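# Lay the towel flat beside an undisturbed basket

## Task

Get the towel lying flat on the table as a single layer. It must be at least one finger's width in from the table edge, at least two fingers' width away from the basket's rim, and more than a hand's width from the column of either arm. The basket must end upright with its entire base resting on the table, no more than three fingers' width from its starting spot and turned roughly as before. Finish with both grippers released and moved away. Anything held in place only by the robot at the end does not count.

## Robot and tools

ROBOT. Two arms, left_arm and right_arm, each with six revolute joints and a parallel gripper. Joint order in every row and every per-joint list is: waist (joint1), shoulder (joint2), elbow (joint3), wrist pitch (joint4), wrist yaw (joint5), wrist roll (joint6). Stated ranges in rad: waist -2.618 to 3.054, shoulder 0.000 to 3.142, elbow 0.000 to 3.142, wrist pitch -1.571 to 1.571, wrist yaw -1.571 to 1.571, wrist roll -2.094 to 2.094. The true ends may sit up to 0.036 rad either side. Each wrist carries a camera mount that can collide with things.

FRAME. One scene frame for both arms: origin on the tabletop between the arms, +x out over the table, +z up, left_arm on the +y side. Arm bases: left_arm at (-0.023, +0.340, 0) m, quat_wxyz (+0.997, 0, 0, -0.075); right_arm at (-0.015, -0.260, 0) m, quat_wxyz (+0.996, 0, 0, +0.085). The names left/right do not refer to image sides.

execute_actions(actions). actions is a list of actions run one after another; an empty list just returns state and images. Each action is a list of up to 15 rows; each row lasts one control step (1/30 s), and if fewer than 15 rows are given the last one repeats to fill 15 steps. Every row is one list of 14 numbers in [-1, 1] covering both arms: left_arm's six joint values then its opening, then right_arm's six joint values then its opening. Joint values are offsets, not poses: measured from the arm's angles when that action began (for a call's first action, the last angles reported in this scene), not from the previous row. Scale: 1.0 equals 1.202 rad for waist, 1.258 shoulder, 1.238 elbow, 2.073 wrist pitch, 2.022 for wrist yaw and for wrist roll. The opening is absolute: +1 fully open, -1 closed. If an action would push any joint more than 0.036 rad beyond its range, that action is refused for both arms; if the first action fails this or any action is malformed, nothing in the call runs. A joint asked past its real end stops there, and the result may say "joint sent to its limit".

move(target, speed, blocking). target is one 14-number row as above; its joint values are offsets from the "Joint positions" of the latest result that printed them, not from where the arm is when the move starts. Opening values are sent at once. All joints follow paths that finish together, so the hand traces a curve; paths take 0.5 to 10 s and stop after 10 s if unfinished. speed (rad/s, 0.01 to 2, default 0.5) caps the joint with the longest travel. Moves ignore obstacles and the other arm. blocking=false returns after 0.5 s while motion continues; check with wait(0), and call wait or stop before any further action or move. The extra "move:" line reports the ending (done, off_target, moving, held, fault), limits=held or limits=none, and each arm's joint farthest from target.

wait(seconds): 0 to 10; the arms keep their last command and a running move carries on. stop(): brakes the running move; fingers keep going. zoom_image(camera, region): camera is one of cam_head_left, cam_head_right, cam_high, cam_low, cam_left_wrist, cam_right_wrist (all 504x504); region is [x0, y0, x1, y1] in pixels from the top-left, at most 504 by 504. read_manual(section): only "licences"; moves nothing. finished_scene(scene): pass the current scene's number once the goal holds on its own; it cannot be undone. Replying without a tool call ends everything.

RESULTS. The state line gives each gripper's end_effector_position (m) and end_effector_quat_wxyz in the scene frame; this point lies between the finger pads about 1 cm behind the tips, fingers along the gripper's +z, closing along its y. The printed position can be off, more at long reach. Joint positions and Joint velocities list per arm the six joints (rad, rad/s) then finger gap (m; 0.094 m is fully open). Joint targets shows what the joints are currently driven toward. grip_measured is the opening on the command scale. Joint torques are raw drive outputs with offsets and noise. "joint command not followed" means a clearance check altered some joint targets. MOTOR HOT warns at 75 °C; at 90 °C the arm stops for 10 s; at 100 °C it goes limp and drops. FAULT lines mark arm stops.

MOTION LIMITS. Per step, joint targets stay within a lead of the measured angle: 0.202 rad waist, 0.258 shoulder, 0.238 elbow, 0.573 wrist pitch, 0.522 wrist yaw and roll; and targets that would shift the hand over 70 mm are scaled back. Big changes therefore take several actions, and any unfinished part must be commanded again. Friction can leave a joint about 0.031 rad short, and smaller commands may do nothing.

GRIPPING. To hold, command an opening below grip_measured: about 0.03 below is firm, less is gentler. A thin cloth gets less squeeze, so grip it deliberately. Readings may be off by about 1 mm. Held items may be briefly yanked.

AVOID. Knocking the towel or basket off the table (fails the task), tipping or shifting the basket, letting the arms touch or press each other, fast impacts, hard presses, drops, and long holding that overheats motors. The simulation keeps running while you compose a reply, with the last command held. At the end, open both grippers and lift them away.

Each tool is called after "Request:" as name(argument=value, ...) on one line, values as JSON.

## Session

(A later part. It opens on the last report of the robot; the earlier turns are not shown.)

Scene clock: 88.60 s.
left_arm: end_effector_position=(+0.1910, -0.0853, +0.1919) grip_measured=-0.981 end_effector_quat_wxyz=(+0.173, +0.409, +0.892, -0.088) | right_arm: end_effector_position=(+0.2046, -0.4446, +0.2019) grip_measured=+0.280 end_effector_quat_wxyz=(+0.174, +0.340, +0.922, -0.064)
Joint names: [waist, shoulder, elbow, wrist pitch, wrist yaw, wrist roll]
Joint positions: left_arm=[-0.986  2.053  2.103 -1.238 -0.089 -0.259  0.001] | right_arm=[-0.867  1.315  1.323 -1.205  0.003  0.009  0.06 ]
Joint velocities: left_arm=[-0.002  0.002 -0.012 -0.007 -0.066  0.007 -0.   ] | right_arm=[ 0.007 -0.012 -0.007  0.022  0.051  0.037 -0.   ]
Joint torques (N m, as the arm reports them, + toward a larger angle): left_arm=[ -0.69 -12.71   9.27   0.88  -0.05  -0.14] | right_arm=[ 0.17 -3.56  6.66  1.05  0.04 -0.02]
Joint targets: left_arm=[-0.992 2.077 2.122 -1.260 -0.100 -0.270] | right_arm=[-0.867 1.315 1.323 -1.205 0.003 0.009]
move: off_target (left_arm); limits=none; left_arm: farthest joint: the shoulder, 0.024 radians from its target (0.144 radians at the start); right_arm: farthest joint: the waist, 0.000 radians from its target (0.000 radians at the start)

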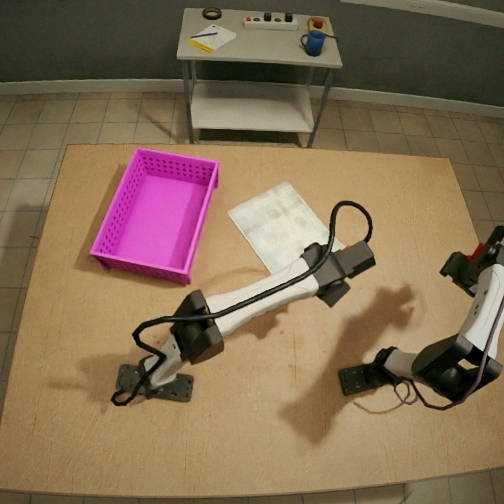

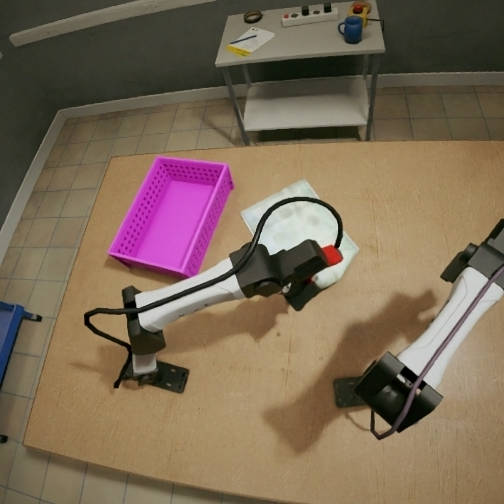

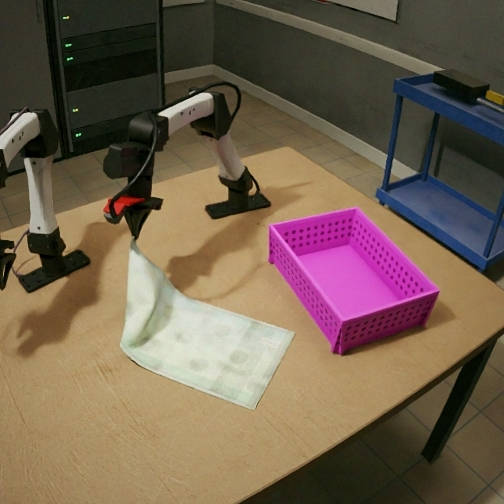

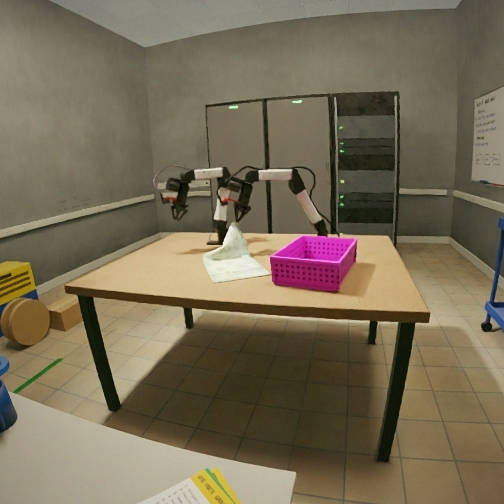

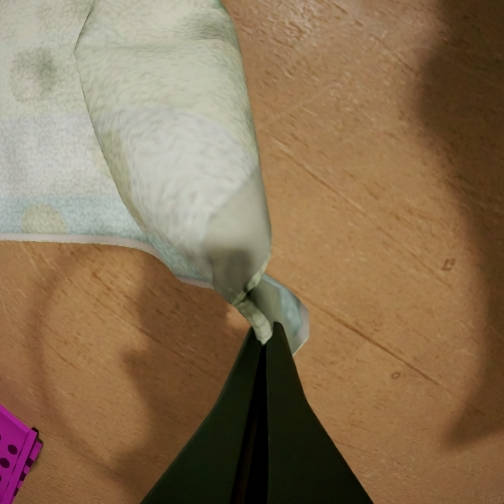

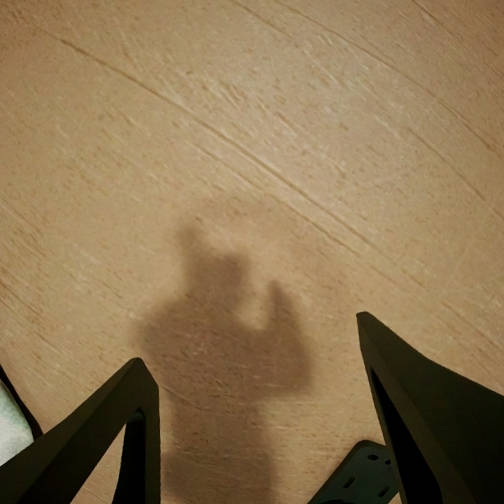

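Request:
move(target=[0.1226, -0.216, -0.169, 0.2535, 0.044, 0.079, -1, 0.959, -0.593, -0.685, 0.1925, 0, 0, 1], speed=0.7)

Scene clock: 94.07 s.
left_arm: end_effector_position=(+0.2588, -0.0930, +0.3207) grip_measured=-0.981 end_effector_quat_wxyz=(+0.397, +0.378, +0.801, -0.240) | right_arm: end_effector_position=(+0.1637, -0.1747, +0.1000) grip_measured=+1.000 end_effector_quat_wxyz=(+0.311, -0.205, +0.925, +0.071)
Joint names: [waist, shoulder, elbow, wrist pitch, wrist yaw, wrist roll]
Joint positions: left_arm=[-0.847  1.795  1.919 -0.73  -0.011 -0.11   0.001] | right_arm=[ 0.276  0.586  0.49  -0.826  0.002  0.009  0.094]
Joint velocities: left_arm=[-0.007 -0.012 -0.017 -0.022 -0.037 -0.022  0.   ] | right_arm=[ 0.002 -0.022  0.002 -0.007 -0.022 -0.066  0.   ]
Joint torques (N m, as the arm reports them, + toward a larger angle): left_arm=[  0.43 -13.9    6.16   2.02   0.23   0.06] | right_arm=[ 0.99 -0.15  6.06  1.64  0.05 -0.01]
Joint targets: left_arm=[-0.838 1.782 1.893 -0.713 -0.000 -0.100] | right_arm=[0.286 0.569 0.475 -0.806 0.003 0.009]
move: off_target (left_arm); limits=none; left_arm: farthest joint: the elbow, 0.025 radians from its target (0.209 radians at the start); right_arm: farthest joint: the wrist pitch, 0.020 radians from its target (0.400 radians at the start)

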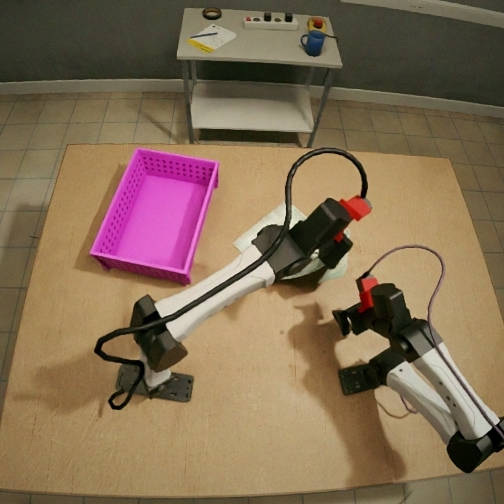

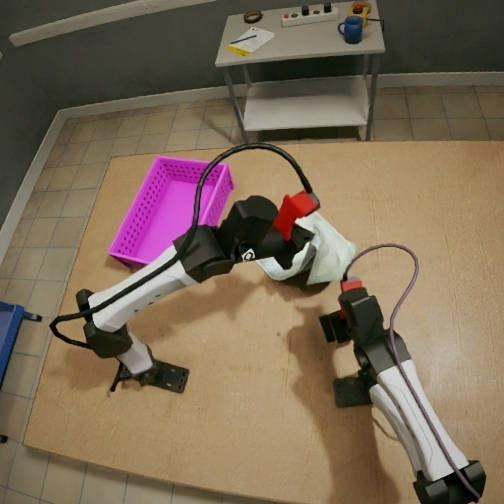

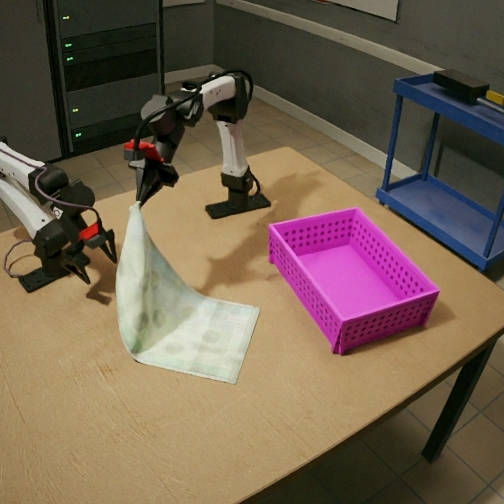

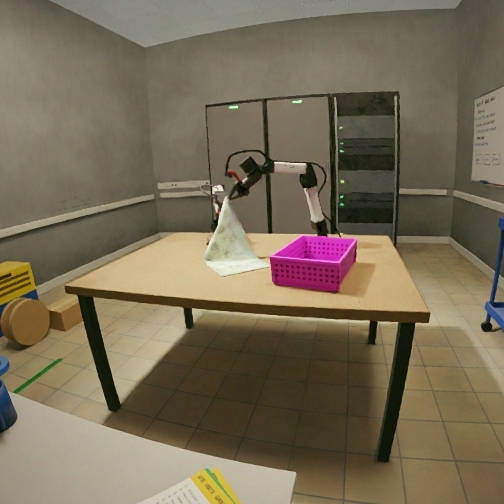

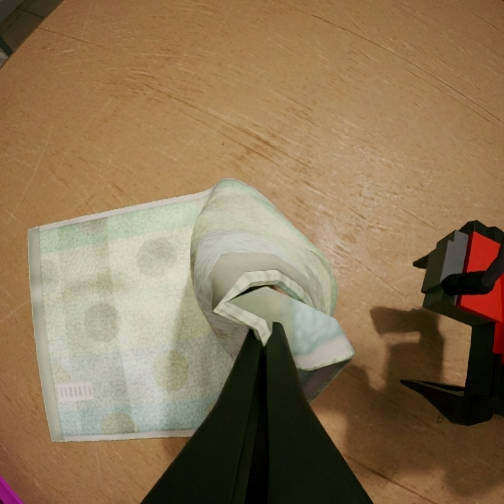

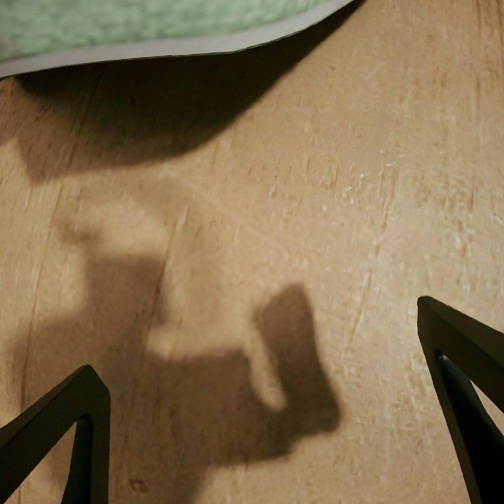

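Request:
zoom_image(camera="cam_head_right", region=[240, 200, 400, 340])

Request:
zoom_image(camera="cam_head_left", region=[230, 190, 400, 340])

Region (240, 200, 400, 340) of cam_head_right's 504x504 image, scaled by 3.150, with more detail than that image has; it fills the top 441 rows of this view, and the rest is white.

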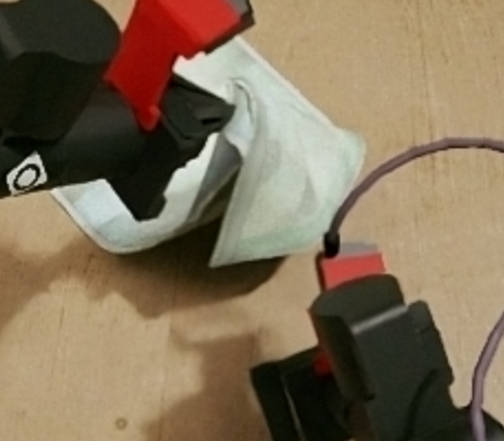

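Region (230, 190, 400, 340) of cam_head_left's 504x504 image, scaled by 2.965, with more detail than that image has; it fills the top 445 rows of this view, and the rest is white.

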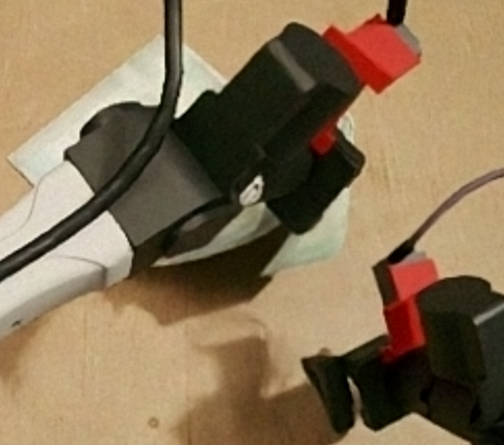

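Request:
execute_actions(actions=[])

Scene clock: 99.87 s.
left_arm: end_effector_position=(+0.2588, -0.0930, +0.3208) grip_measured=-0.981 end_effector_quat_wxyz=(+0.397, +0.378, +0.801, -0.240) | right_arm: end_effector_position=(+0.1638, -0.1746, +0.1001) grip_measured=+1.000 end_effector_quat_wxyz=(+0.311, -0.205, +0.925, +0.071)
Joint names: [waist, shoulder, elbow, wrist pitch, wrist yaw, wrist roll]
Joint positions: left_arm=[-0.847  1.795  1.919 -0.73  -0.011 -0.11   0.001] | right_arm=[ 0.276  0.586  0.49  -0.825  0.002  0.009  0.094]
Joint velocities: left_arm=[-0.017 -0.012 -0.002 -0.022  0.051  0.022 -0.002] | right_arm=[-0.022 -0.012 -0.007  0.007  0.022  0.007  0.   ]
Joint torques (N m, as the arm reports them, + toward a larger angle): left_arm=[  0.54 -13.87   6.25   2.02   0.25   0.07] | right_arm=[ 1.   -0.16  6.04  1.64  0.05 -0.02]
Joint targets: left_arm=[-0.838 1.782 1.893 -0.712 -0.000 -0.099] | right_arm=[0.286 0.569 0.475 -0.806 0.003 0.009]

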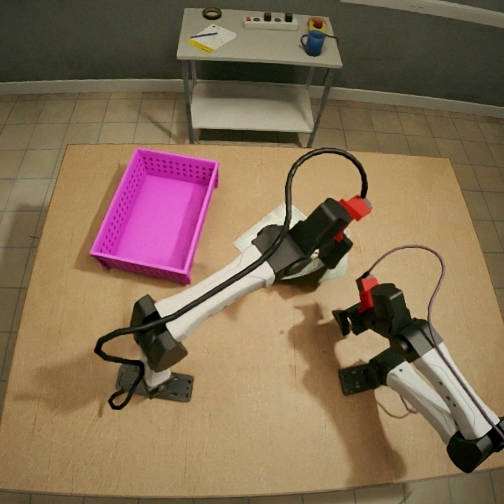

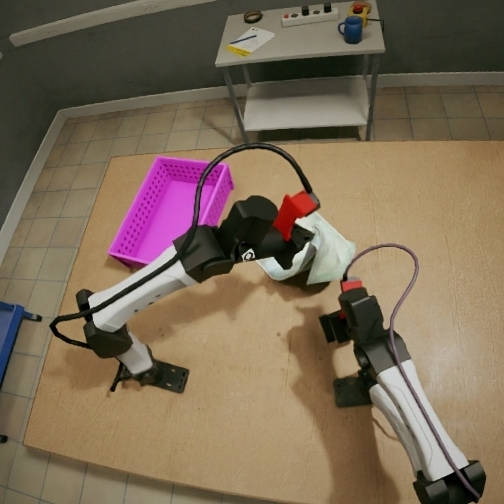

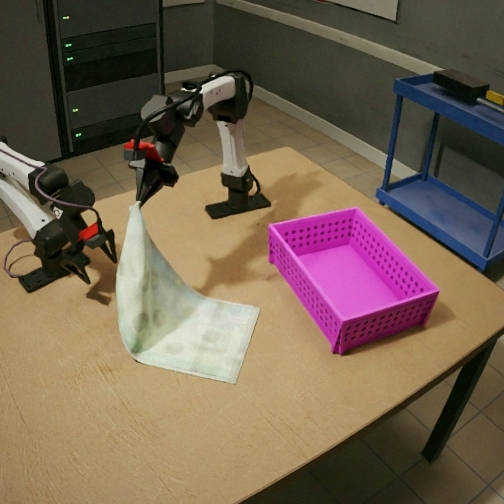

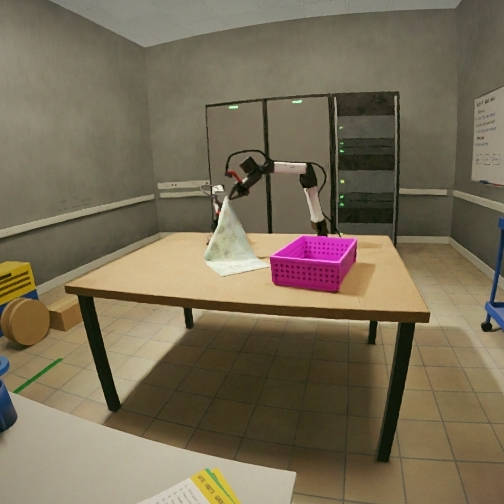

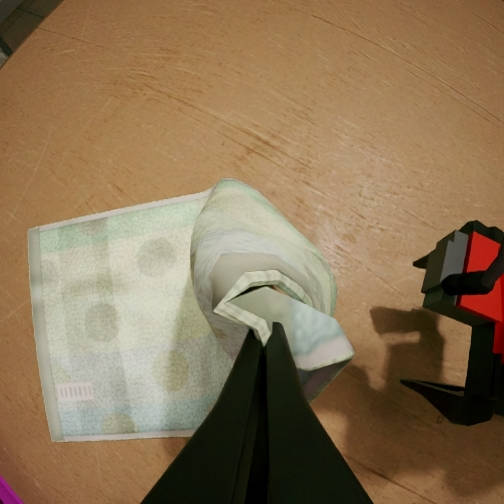

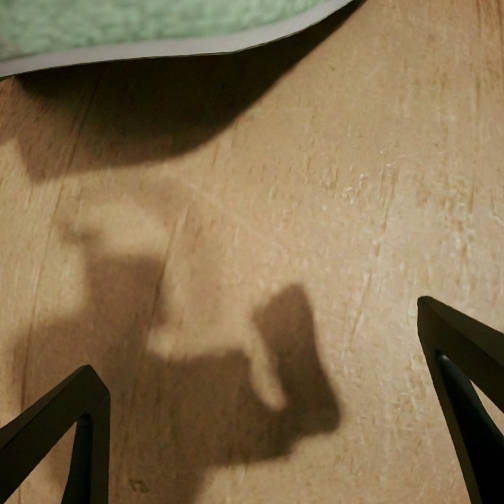

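Request:
zoom_image(camera="cam_head_right", region=[230, 180, 400, 350])

Request:
zoom_image(camera="cam_left_wrist", region=[160, 160, 504, 504])

Region (230, 180, 400, 350) of cam_head_right's 504x504 image, scaled by 2.965, with more detail than that image has.

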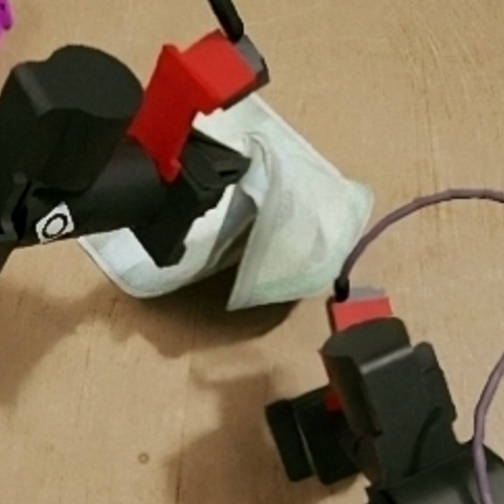

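Region (160, 160, 504, 504) of cam_left_wrist's 504x504 image, scaled by 1.465, with more detail than that image has.

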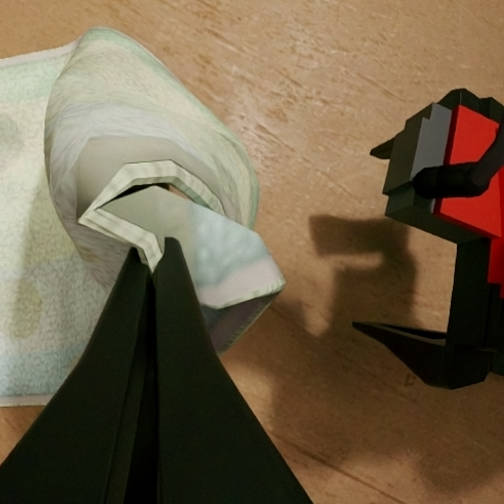

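Request:
move(target=[0.0075,-0.0103,-0.021,0.0087,0.0054,0.0054,-1, 0.908,0,0,0.3,0,0.14,1], speed=1.0)

Scene clock: 115.87 s.
left_arm: end_effector_position=(+0.2588, -0.0931, +0.3208) grip_measured=-0.981 end_effector_quat_wxyz=(+0.397, +0.378, +0.801, -0.240) | right_arm: end_effector_position=(-0.0028, +0.0230, +0.2187) grip_measured=+1.000 end_effector_quat_wxyz=(+0.362, -0.472, +0.659, +0.460)
Joint names: [waist, shoulder, elbow, wrist pitch, wrist yaw, wrist roll]
Joint positions: left_arm=[-0.847  1.795  1.919 -0.729 -0.01  -0.109  0.001] | right_arm=[ 1.357  0.586  0.49  -0.223  0.001  0.283  0.094]
Joint velocities: left_arm=[-0.022  0.007 -0.017 -0.051  0.037 -0.037  0.   ] | right_arm=[-0.027  0.002  0.002 -0.022  0.037 -0.051  0.   ]
Joint torques (N m, as the arm reports them, + toward a larger angle): left_arm=[  0.42 -13.77   6.19   2.02   0.24   0.08] | right_arm=[0.96 0.54 7.65 2.16 0.04 0.06]
Joint targets: left_arm=[-0.837 1.782 1.893 -0.712 0.000 -0.099] | right_arm=[1.367 0.586 0.490 -0.203 0.002 0.292]
move: off_target (left_arm); limits=none; left_arm: farthest joint: the elbow, 0.026 radians from its target (0.026 radians at the start); right_arm: farthest joint: the wrist pitch, 0.020 radians from its target (0.622 radians at the start)

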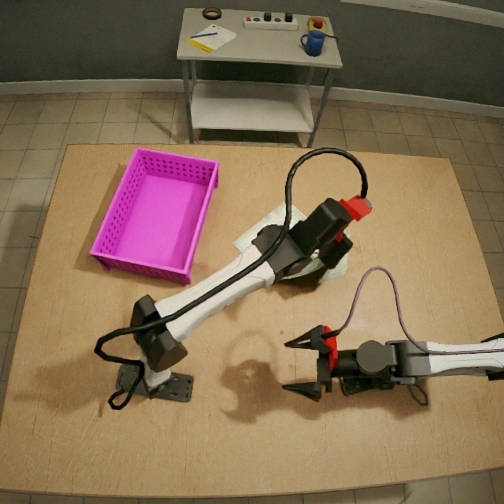

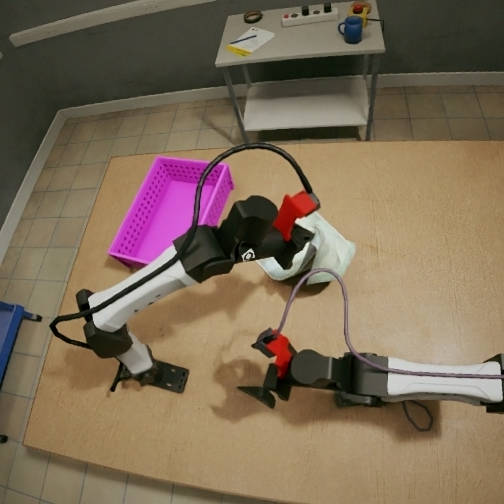

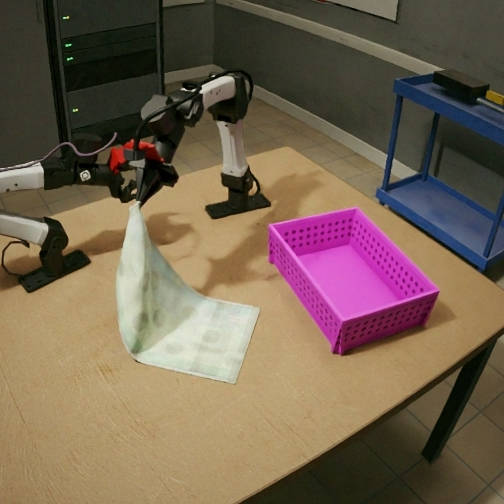

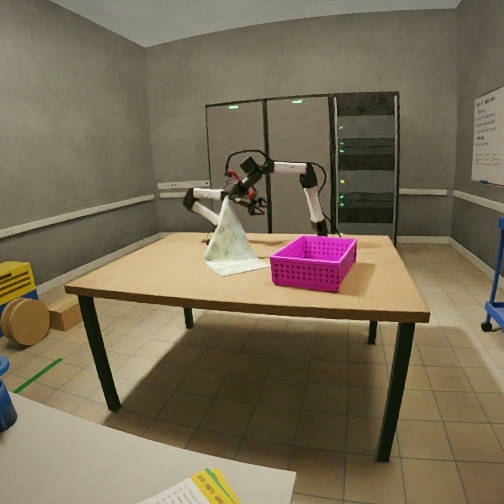

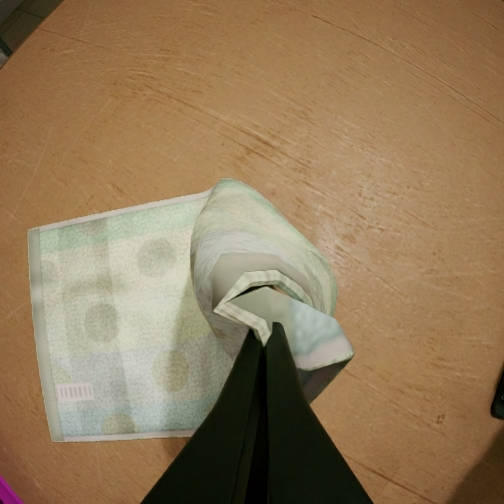

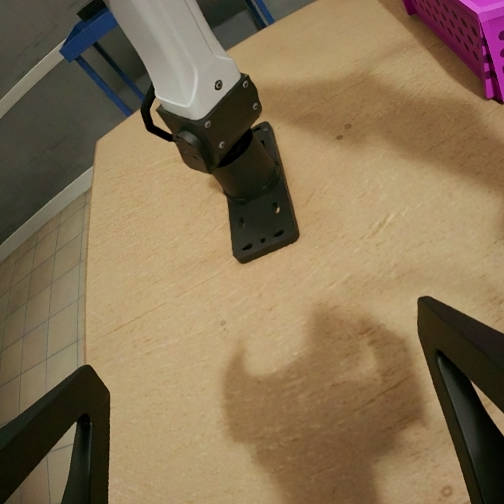

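Request:
move(target=[0.0083,-0.0103,-0.021,0.0082,0.005,0.005,-1, 0.008,0.931,-0.124,0.635,0.747,0.005,1], speed=1.0)

Scene clock: 118.93 s.
left_arm: end_effector_position=(+0.2588, -0.0931, +0.3208) grip_measured=-0.981 end_effector_quat_wxyz=(+0.397, +0.378, +0.801, -0.240) | right_arm: end_effector_position=(+0.1668, -0.0180, +0.1165) grip_measured=+1.000 end_effector_quat_wxyz=(+0.700, -0.018, +0.714, -0.003)
Joint names: [waist, shoulder, elbow, wrist pitch, wrist yaw, wrist roll]
Joint positions: left_arm=[-0.847  1.795  1.919 -0.729 -0.01  -0.109  0.001] | right_arm=[1.357 1.745 0.352 1.077 1.504 0.285 0.094]
Joint velocities: left_arm=[ 0.017 -0.017 -0.002 -0.022  0.007 -0.037  0.001] | right_arm=[ 0.012 -0.017  0.002 -0.007  0.037 -0.066  0.   ]
Joint torques (N m, as the arm reports them, + toward a larger angle): left_arm=[  0.58 -13.86   6.08   2.     0.22   0.04] | right_arm=[ 0.95 -3.66  2.55  1.46  0.31  0.08]
Joint targets: left_arm=[-0.837 1.782 1.893 -0.712 -0.000 -0.099] | right_arm=[1.367 1.757 0.336 1.093 1.512 0.294]
move: off_target (left_arm); limits=none; left_arm: farthest joint: the elbow, 0.026 radians from its target (0.026 radians at the start); right_arm: farthest joint: the elbow, 0.016 radians from its target (0.154 radians at the start)

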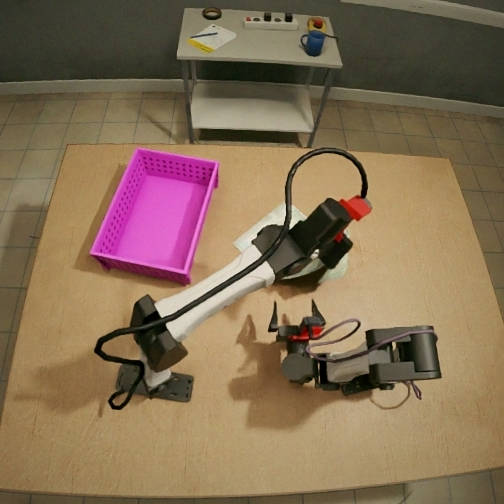

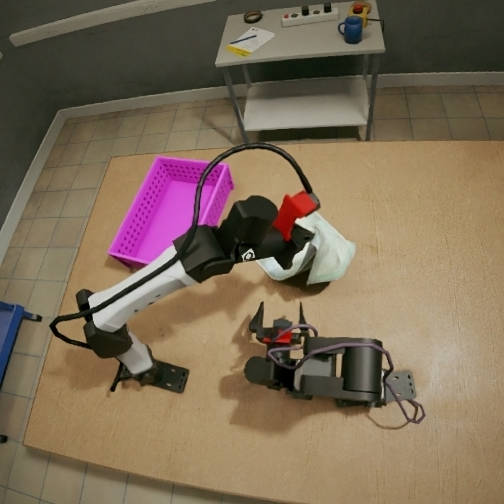

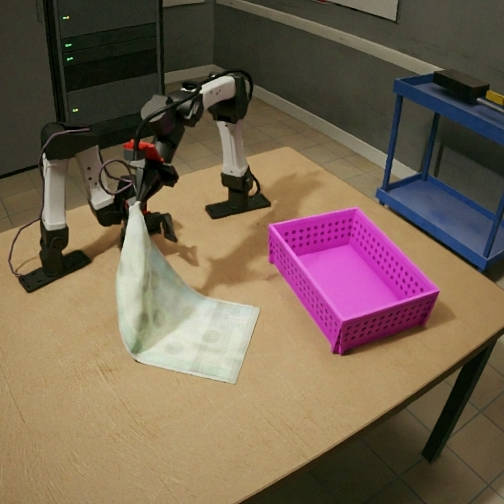

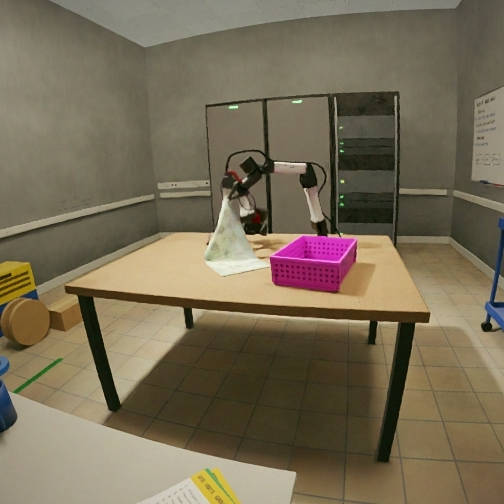

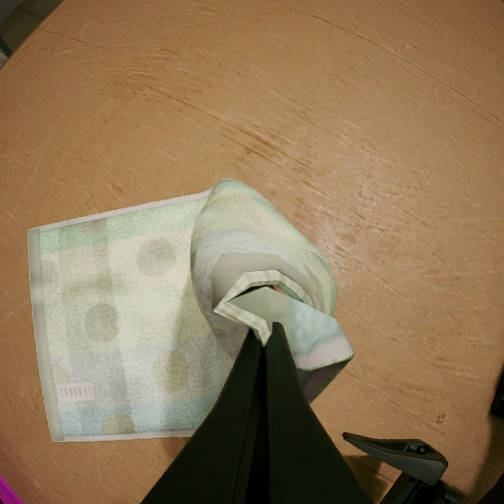

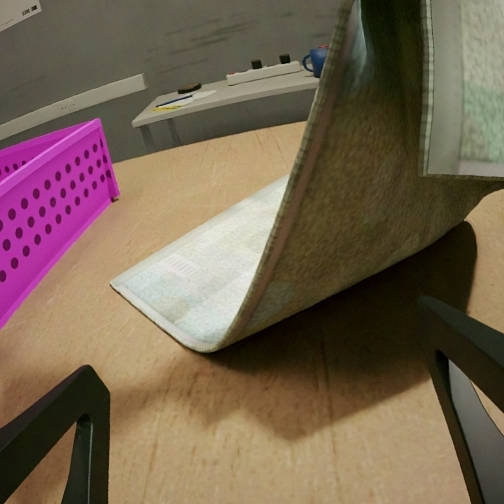

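Request:
move(target=[0.0083,-0.0103,-0.021,0.0082,0.005,0.005,-1, -0.13,0.0095,-0.013,0.0077,0.004,0.0045,1], speed=0.4)

Scene clock: 121.10 s.
left_arm: end_effector_position=(+0.2588, -0.0931, +0.3208) grip_measured=-0.981 end_effector_quat_wxyz=(+0.397, +0.378, +0.801, -0.240) | right_arm: end_effector_position=(+0.2004, -0.0476, +0.1166) grip_measured=+1.000 end_effector_quat_wxyz=(+0.698, +0.036, +0.713, -0.055)
Joint names: [waist, shoulder, elbow, wrist pitch, wrist yaw, wrist roll]
Joint positions: left_arm=[-0.847  1.795  1.919 -0.729 -0.01  -0.109  0.001] | right_arm=[1.209 1.745 0.352 1.077 1.505 0.285 0.094]
Joint velocities: left_arm=[ 0.012 -0.012  0.007 -0.022 -0.022  0.022  0.001] | right_arm=[ 0.007 -0.002 -0.002 -0.007  0.037 -0.007  0.   ]
Joint torques (N m, as the arm reports them, + toward a larger angle): left_arm=[  0.68 -13.88   6.23   2.     0.24   0.1 ] | right_arm=[-0.55 -3.68  2.53  1.47  0.3   0.08]
Joint targets: left_arm=[-0.837 1.782 1.893 -0.712 -0.000 -0.099] | right_arm=[1.201 1.757 0.336 1.093 1.512 0.294]
move: off_target (left_arm); limits=none; left_arm: farthest joint: the elbow, 0.026 radians from its target (0.026 radians at the start); right_arm: farthest joint: the elbow, 0.017 radians from its target (0.017 radians at the start)

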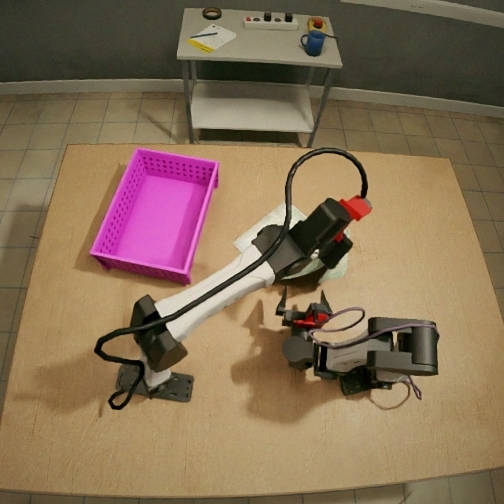

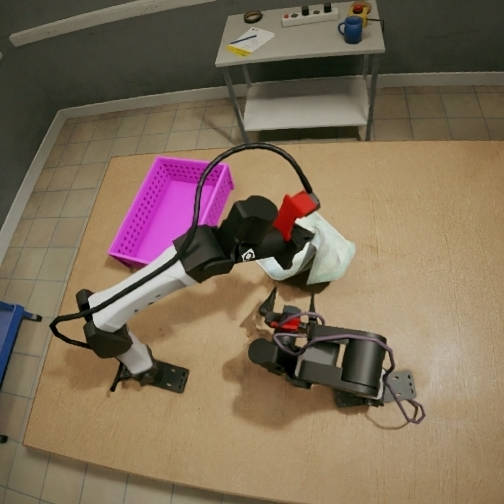

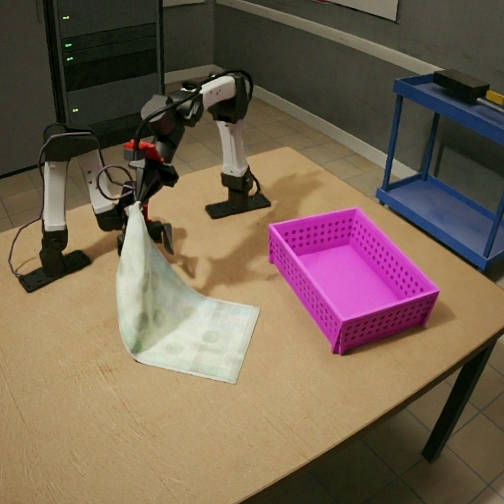

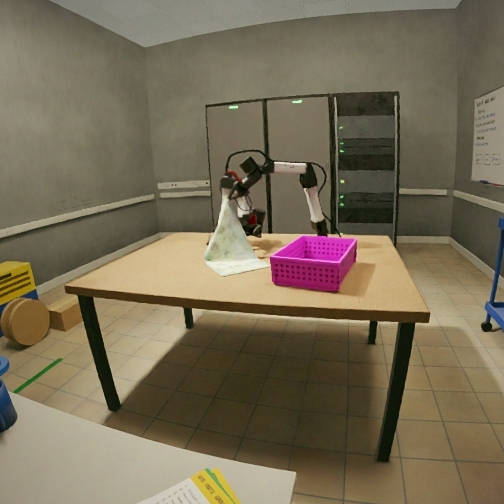

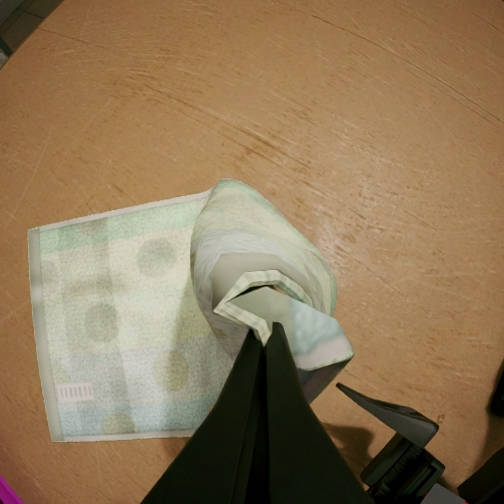

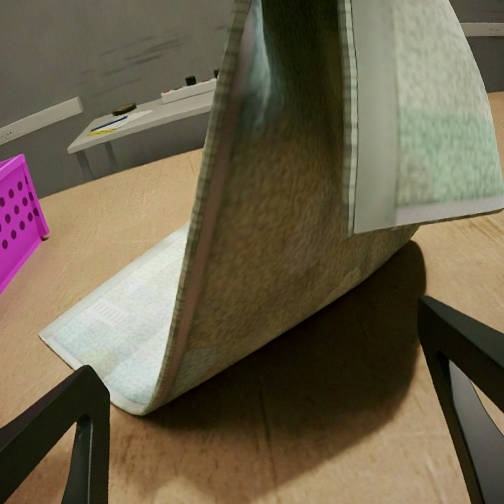

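Request:
move(target=[0.0083,-0.0103,-0.021,0.0082,0.005,0.005,-1, -0.007,-0.14,0.042,-0.108,0.004,0.0045,1], speed=0.4)

Scene clock: 124.70 s.
left_arm: end_effector_position=(+0.2588, -0.0931, +0.3208) grip_measured=-0.981 end_effector_quat_wxyz=(+0.397, +0.378, +0.801, -0.240) | right_arm: end_effector_position=(+0.2004, -0.0476, +0.1438) grip_measured=+1.000 end_effector_quat_wxyz=(+0.697, +0.031, +0.714, -0.060)
Joint names: [waist, shoulder, elbow, wrist pitch, wrist yaw, wrist roll]
Joint positions: left_arm=[-0.847  1.795  1.919 -0.729 -0.01  -0.109  0.001] | right_arm=[1.209 1.583 0.387 0.867 1.505 0.285 0.094]
Joint velocities: left_arm=[ 0.012  0.007 -0.002  0.037 -0.007 -0.022  0.   ] | right_arm=[-0.012 -0.007 -0.012  0.007  0.051 -0.037  0.   ]
Joint torques (N m, as the arm reports them, + toward a larger angle): left_arm=[  0.57 -13.81   6.24   2.01   0.24   0.05] | right_arm=[-0.51 -5.05  6.07  1.23  0.31  0.08]
Joint targets: left_arm=[-0.837 1.782 1.893 -0.712 -0.000 -0.099] | right_arm=[1.201 1.569 0.405 0.854 1.513 0.294]
move: off_target (left_arm); limits=none; left_arm: farthest joint: the elbow, 0.026 radians from its target (0.026 radians at the start); right_arm: farthest joint: the elbow, 0.017 radians from its target (0.052 radians at the start)

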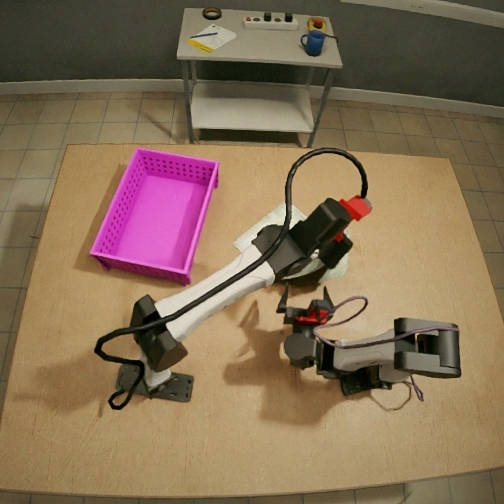

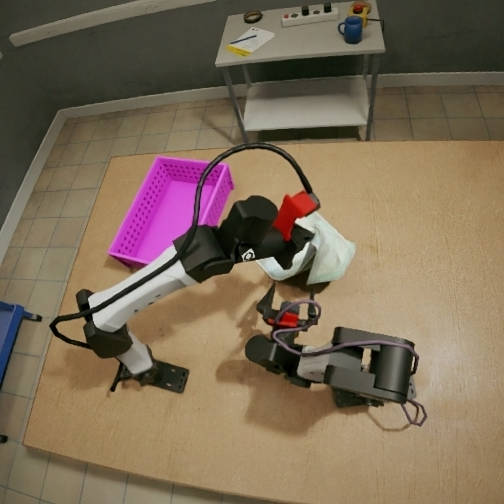

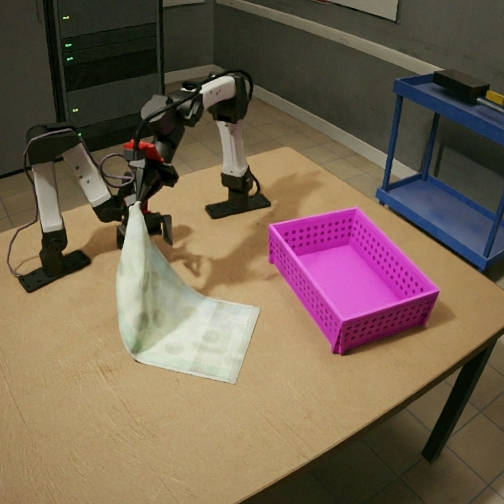

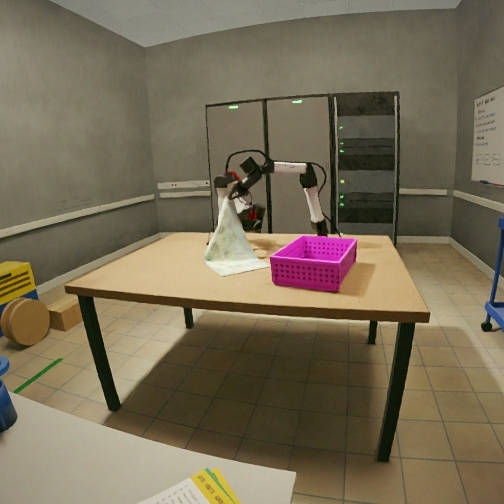

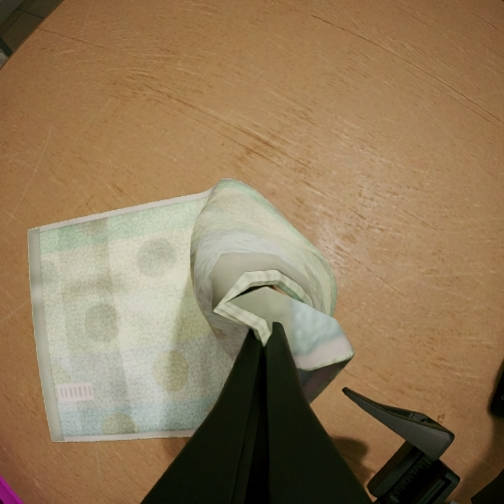

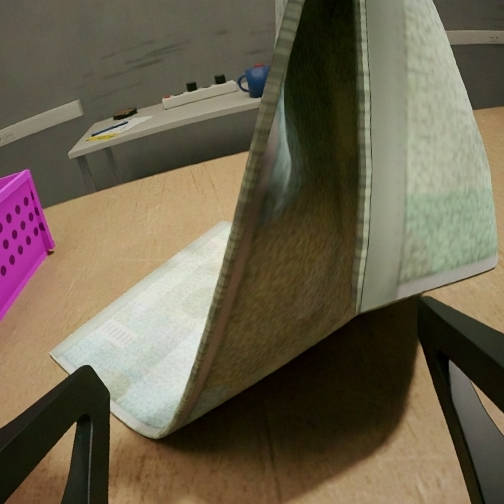

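Request:
move(target=[0.0083,-0.0103,-0.021,0.0082,0.005,0.005,-1, -0.148,-0.056,0.024,-0.039,0.004,0.0045,1], speed=0.3)

Scene clock: 126.57 s.
left_arm: end_effector_position=(+0.2588, -0.0931, +0.3208) grip_measured=-0.981 end_effector_quat_wxyz=(+0.397, +0.378, +0.801, -0.240) | right_arm: end_effector_position=(+0.2324, -0.0883, +0.1535) grip_measured=+1.000 end_effector_quat_wxyz=(+0.689, +0.091, +0.709, -0.120)
Joint names: [waist, shoulder, elbow, wrist pitch, wrist yaw, wrist roll]
Joint positions: left_arm=[-0.847  1.795  1.919 -0.729 -0.01  -0.109  0.001] | right_arm=[1.041 1.528 0.397 0.799 1.506 0.286 0.094]
Joint velocities: left_arm=[ 0.007 -0.012  0.012 -0.007 -0.066 -0.051  0.   ] | right_arm=[ 0.012 -0.022 -0.007  0.037 -0.037 -0.022  0.   ]
Joint torques (N m, as the arm reports them, + toward a larger angle): left_arm=[  0.7  -13.79   6.19   2.02   0.21   0.07] | right_arm=[-0.59 -4.96  6.43  1.23  0.32  0.08]
Joint targets: left_arm=[-0.837 1.782 1.893 -0.712 -0.000 -0.099] | right_arm=[1.032 1.512 0.416 0.786 1.513 0.294]
move: off_target (left_arm); limits=none; left_arm: farthest joint: the elbow, 0.026 radians from its target (0.026 radians at the start); right_arm: farthest joint: the elbow, 0.019 radians from its target (0.030 radians at the start)

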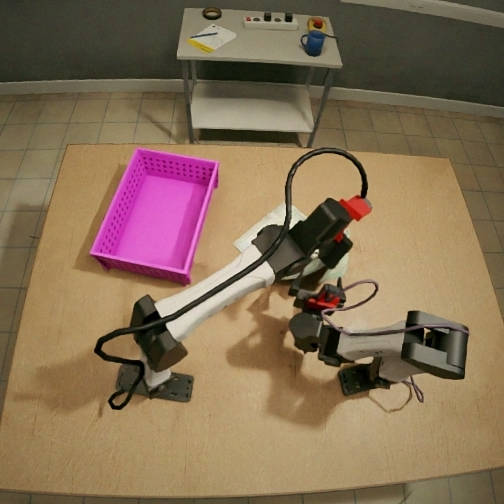

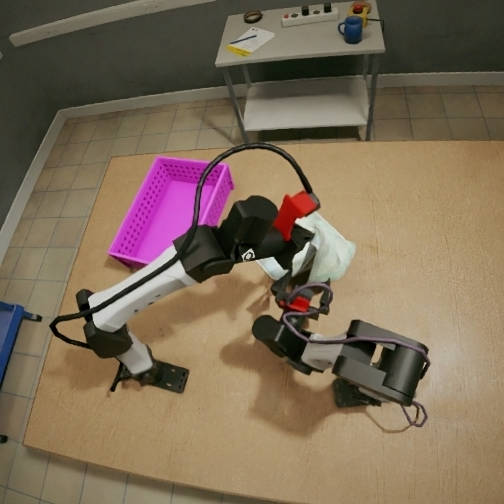

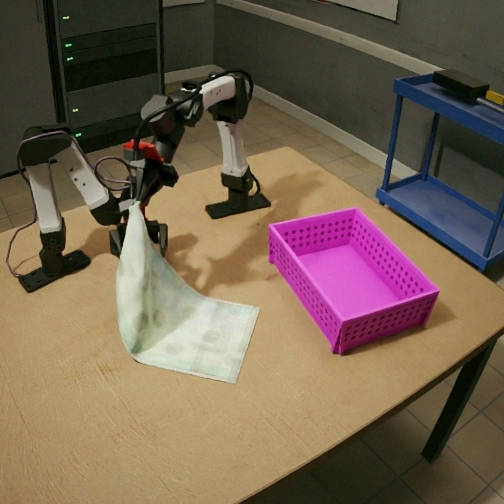

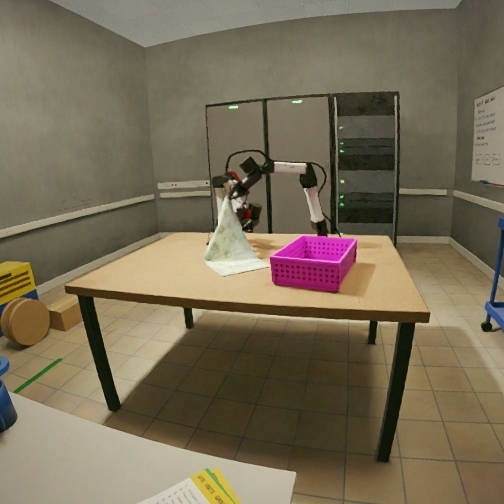

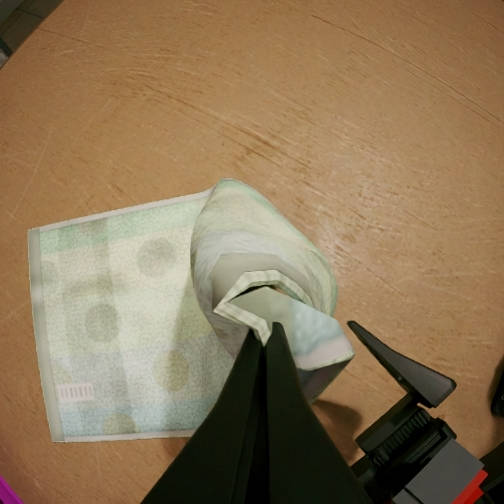

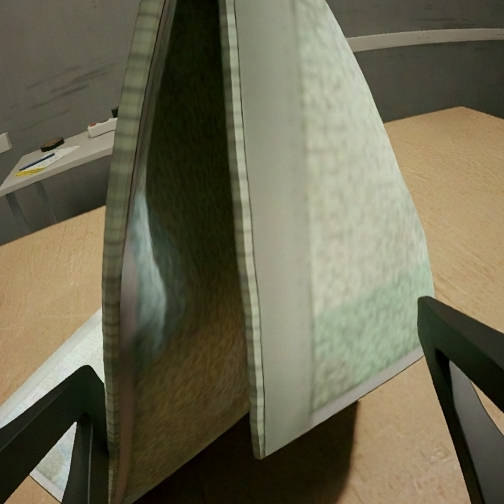

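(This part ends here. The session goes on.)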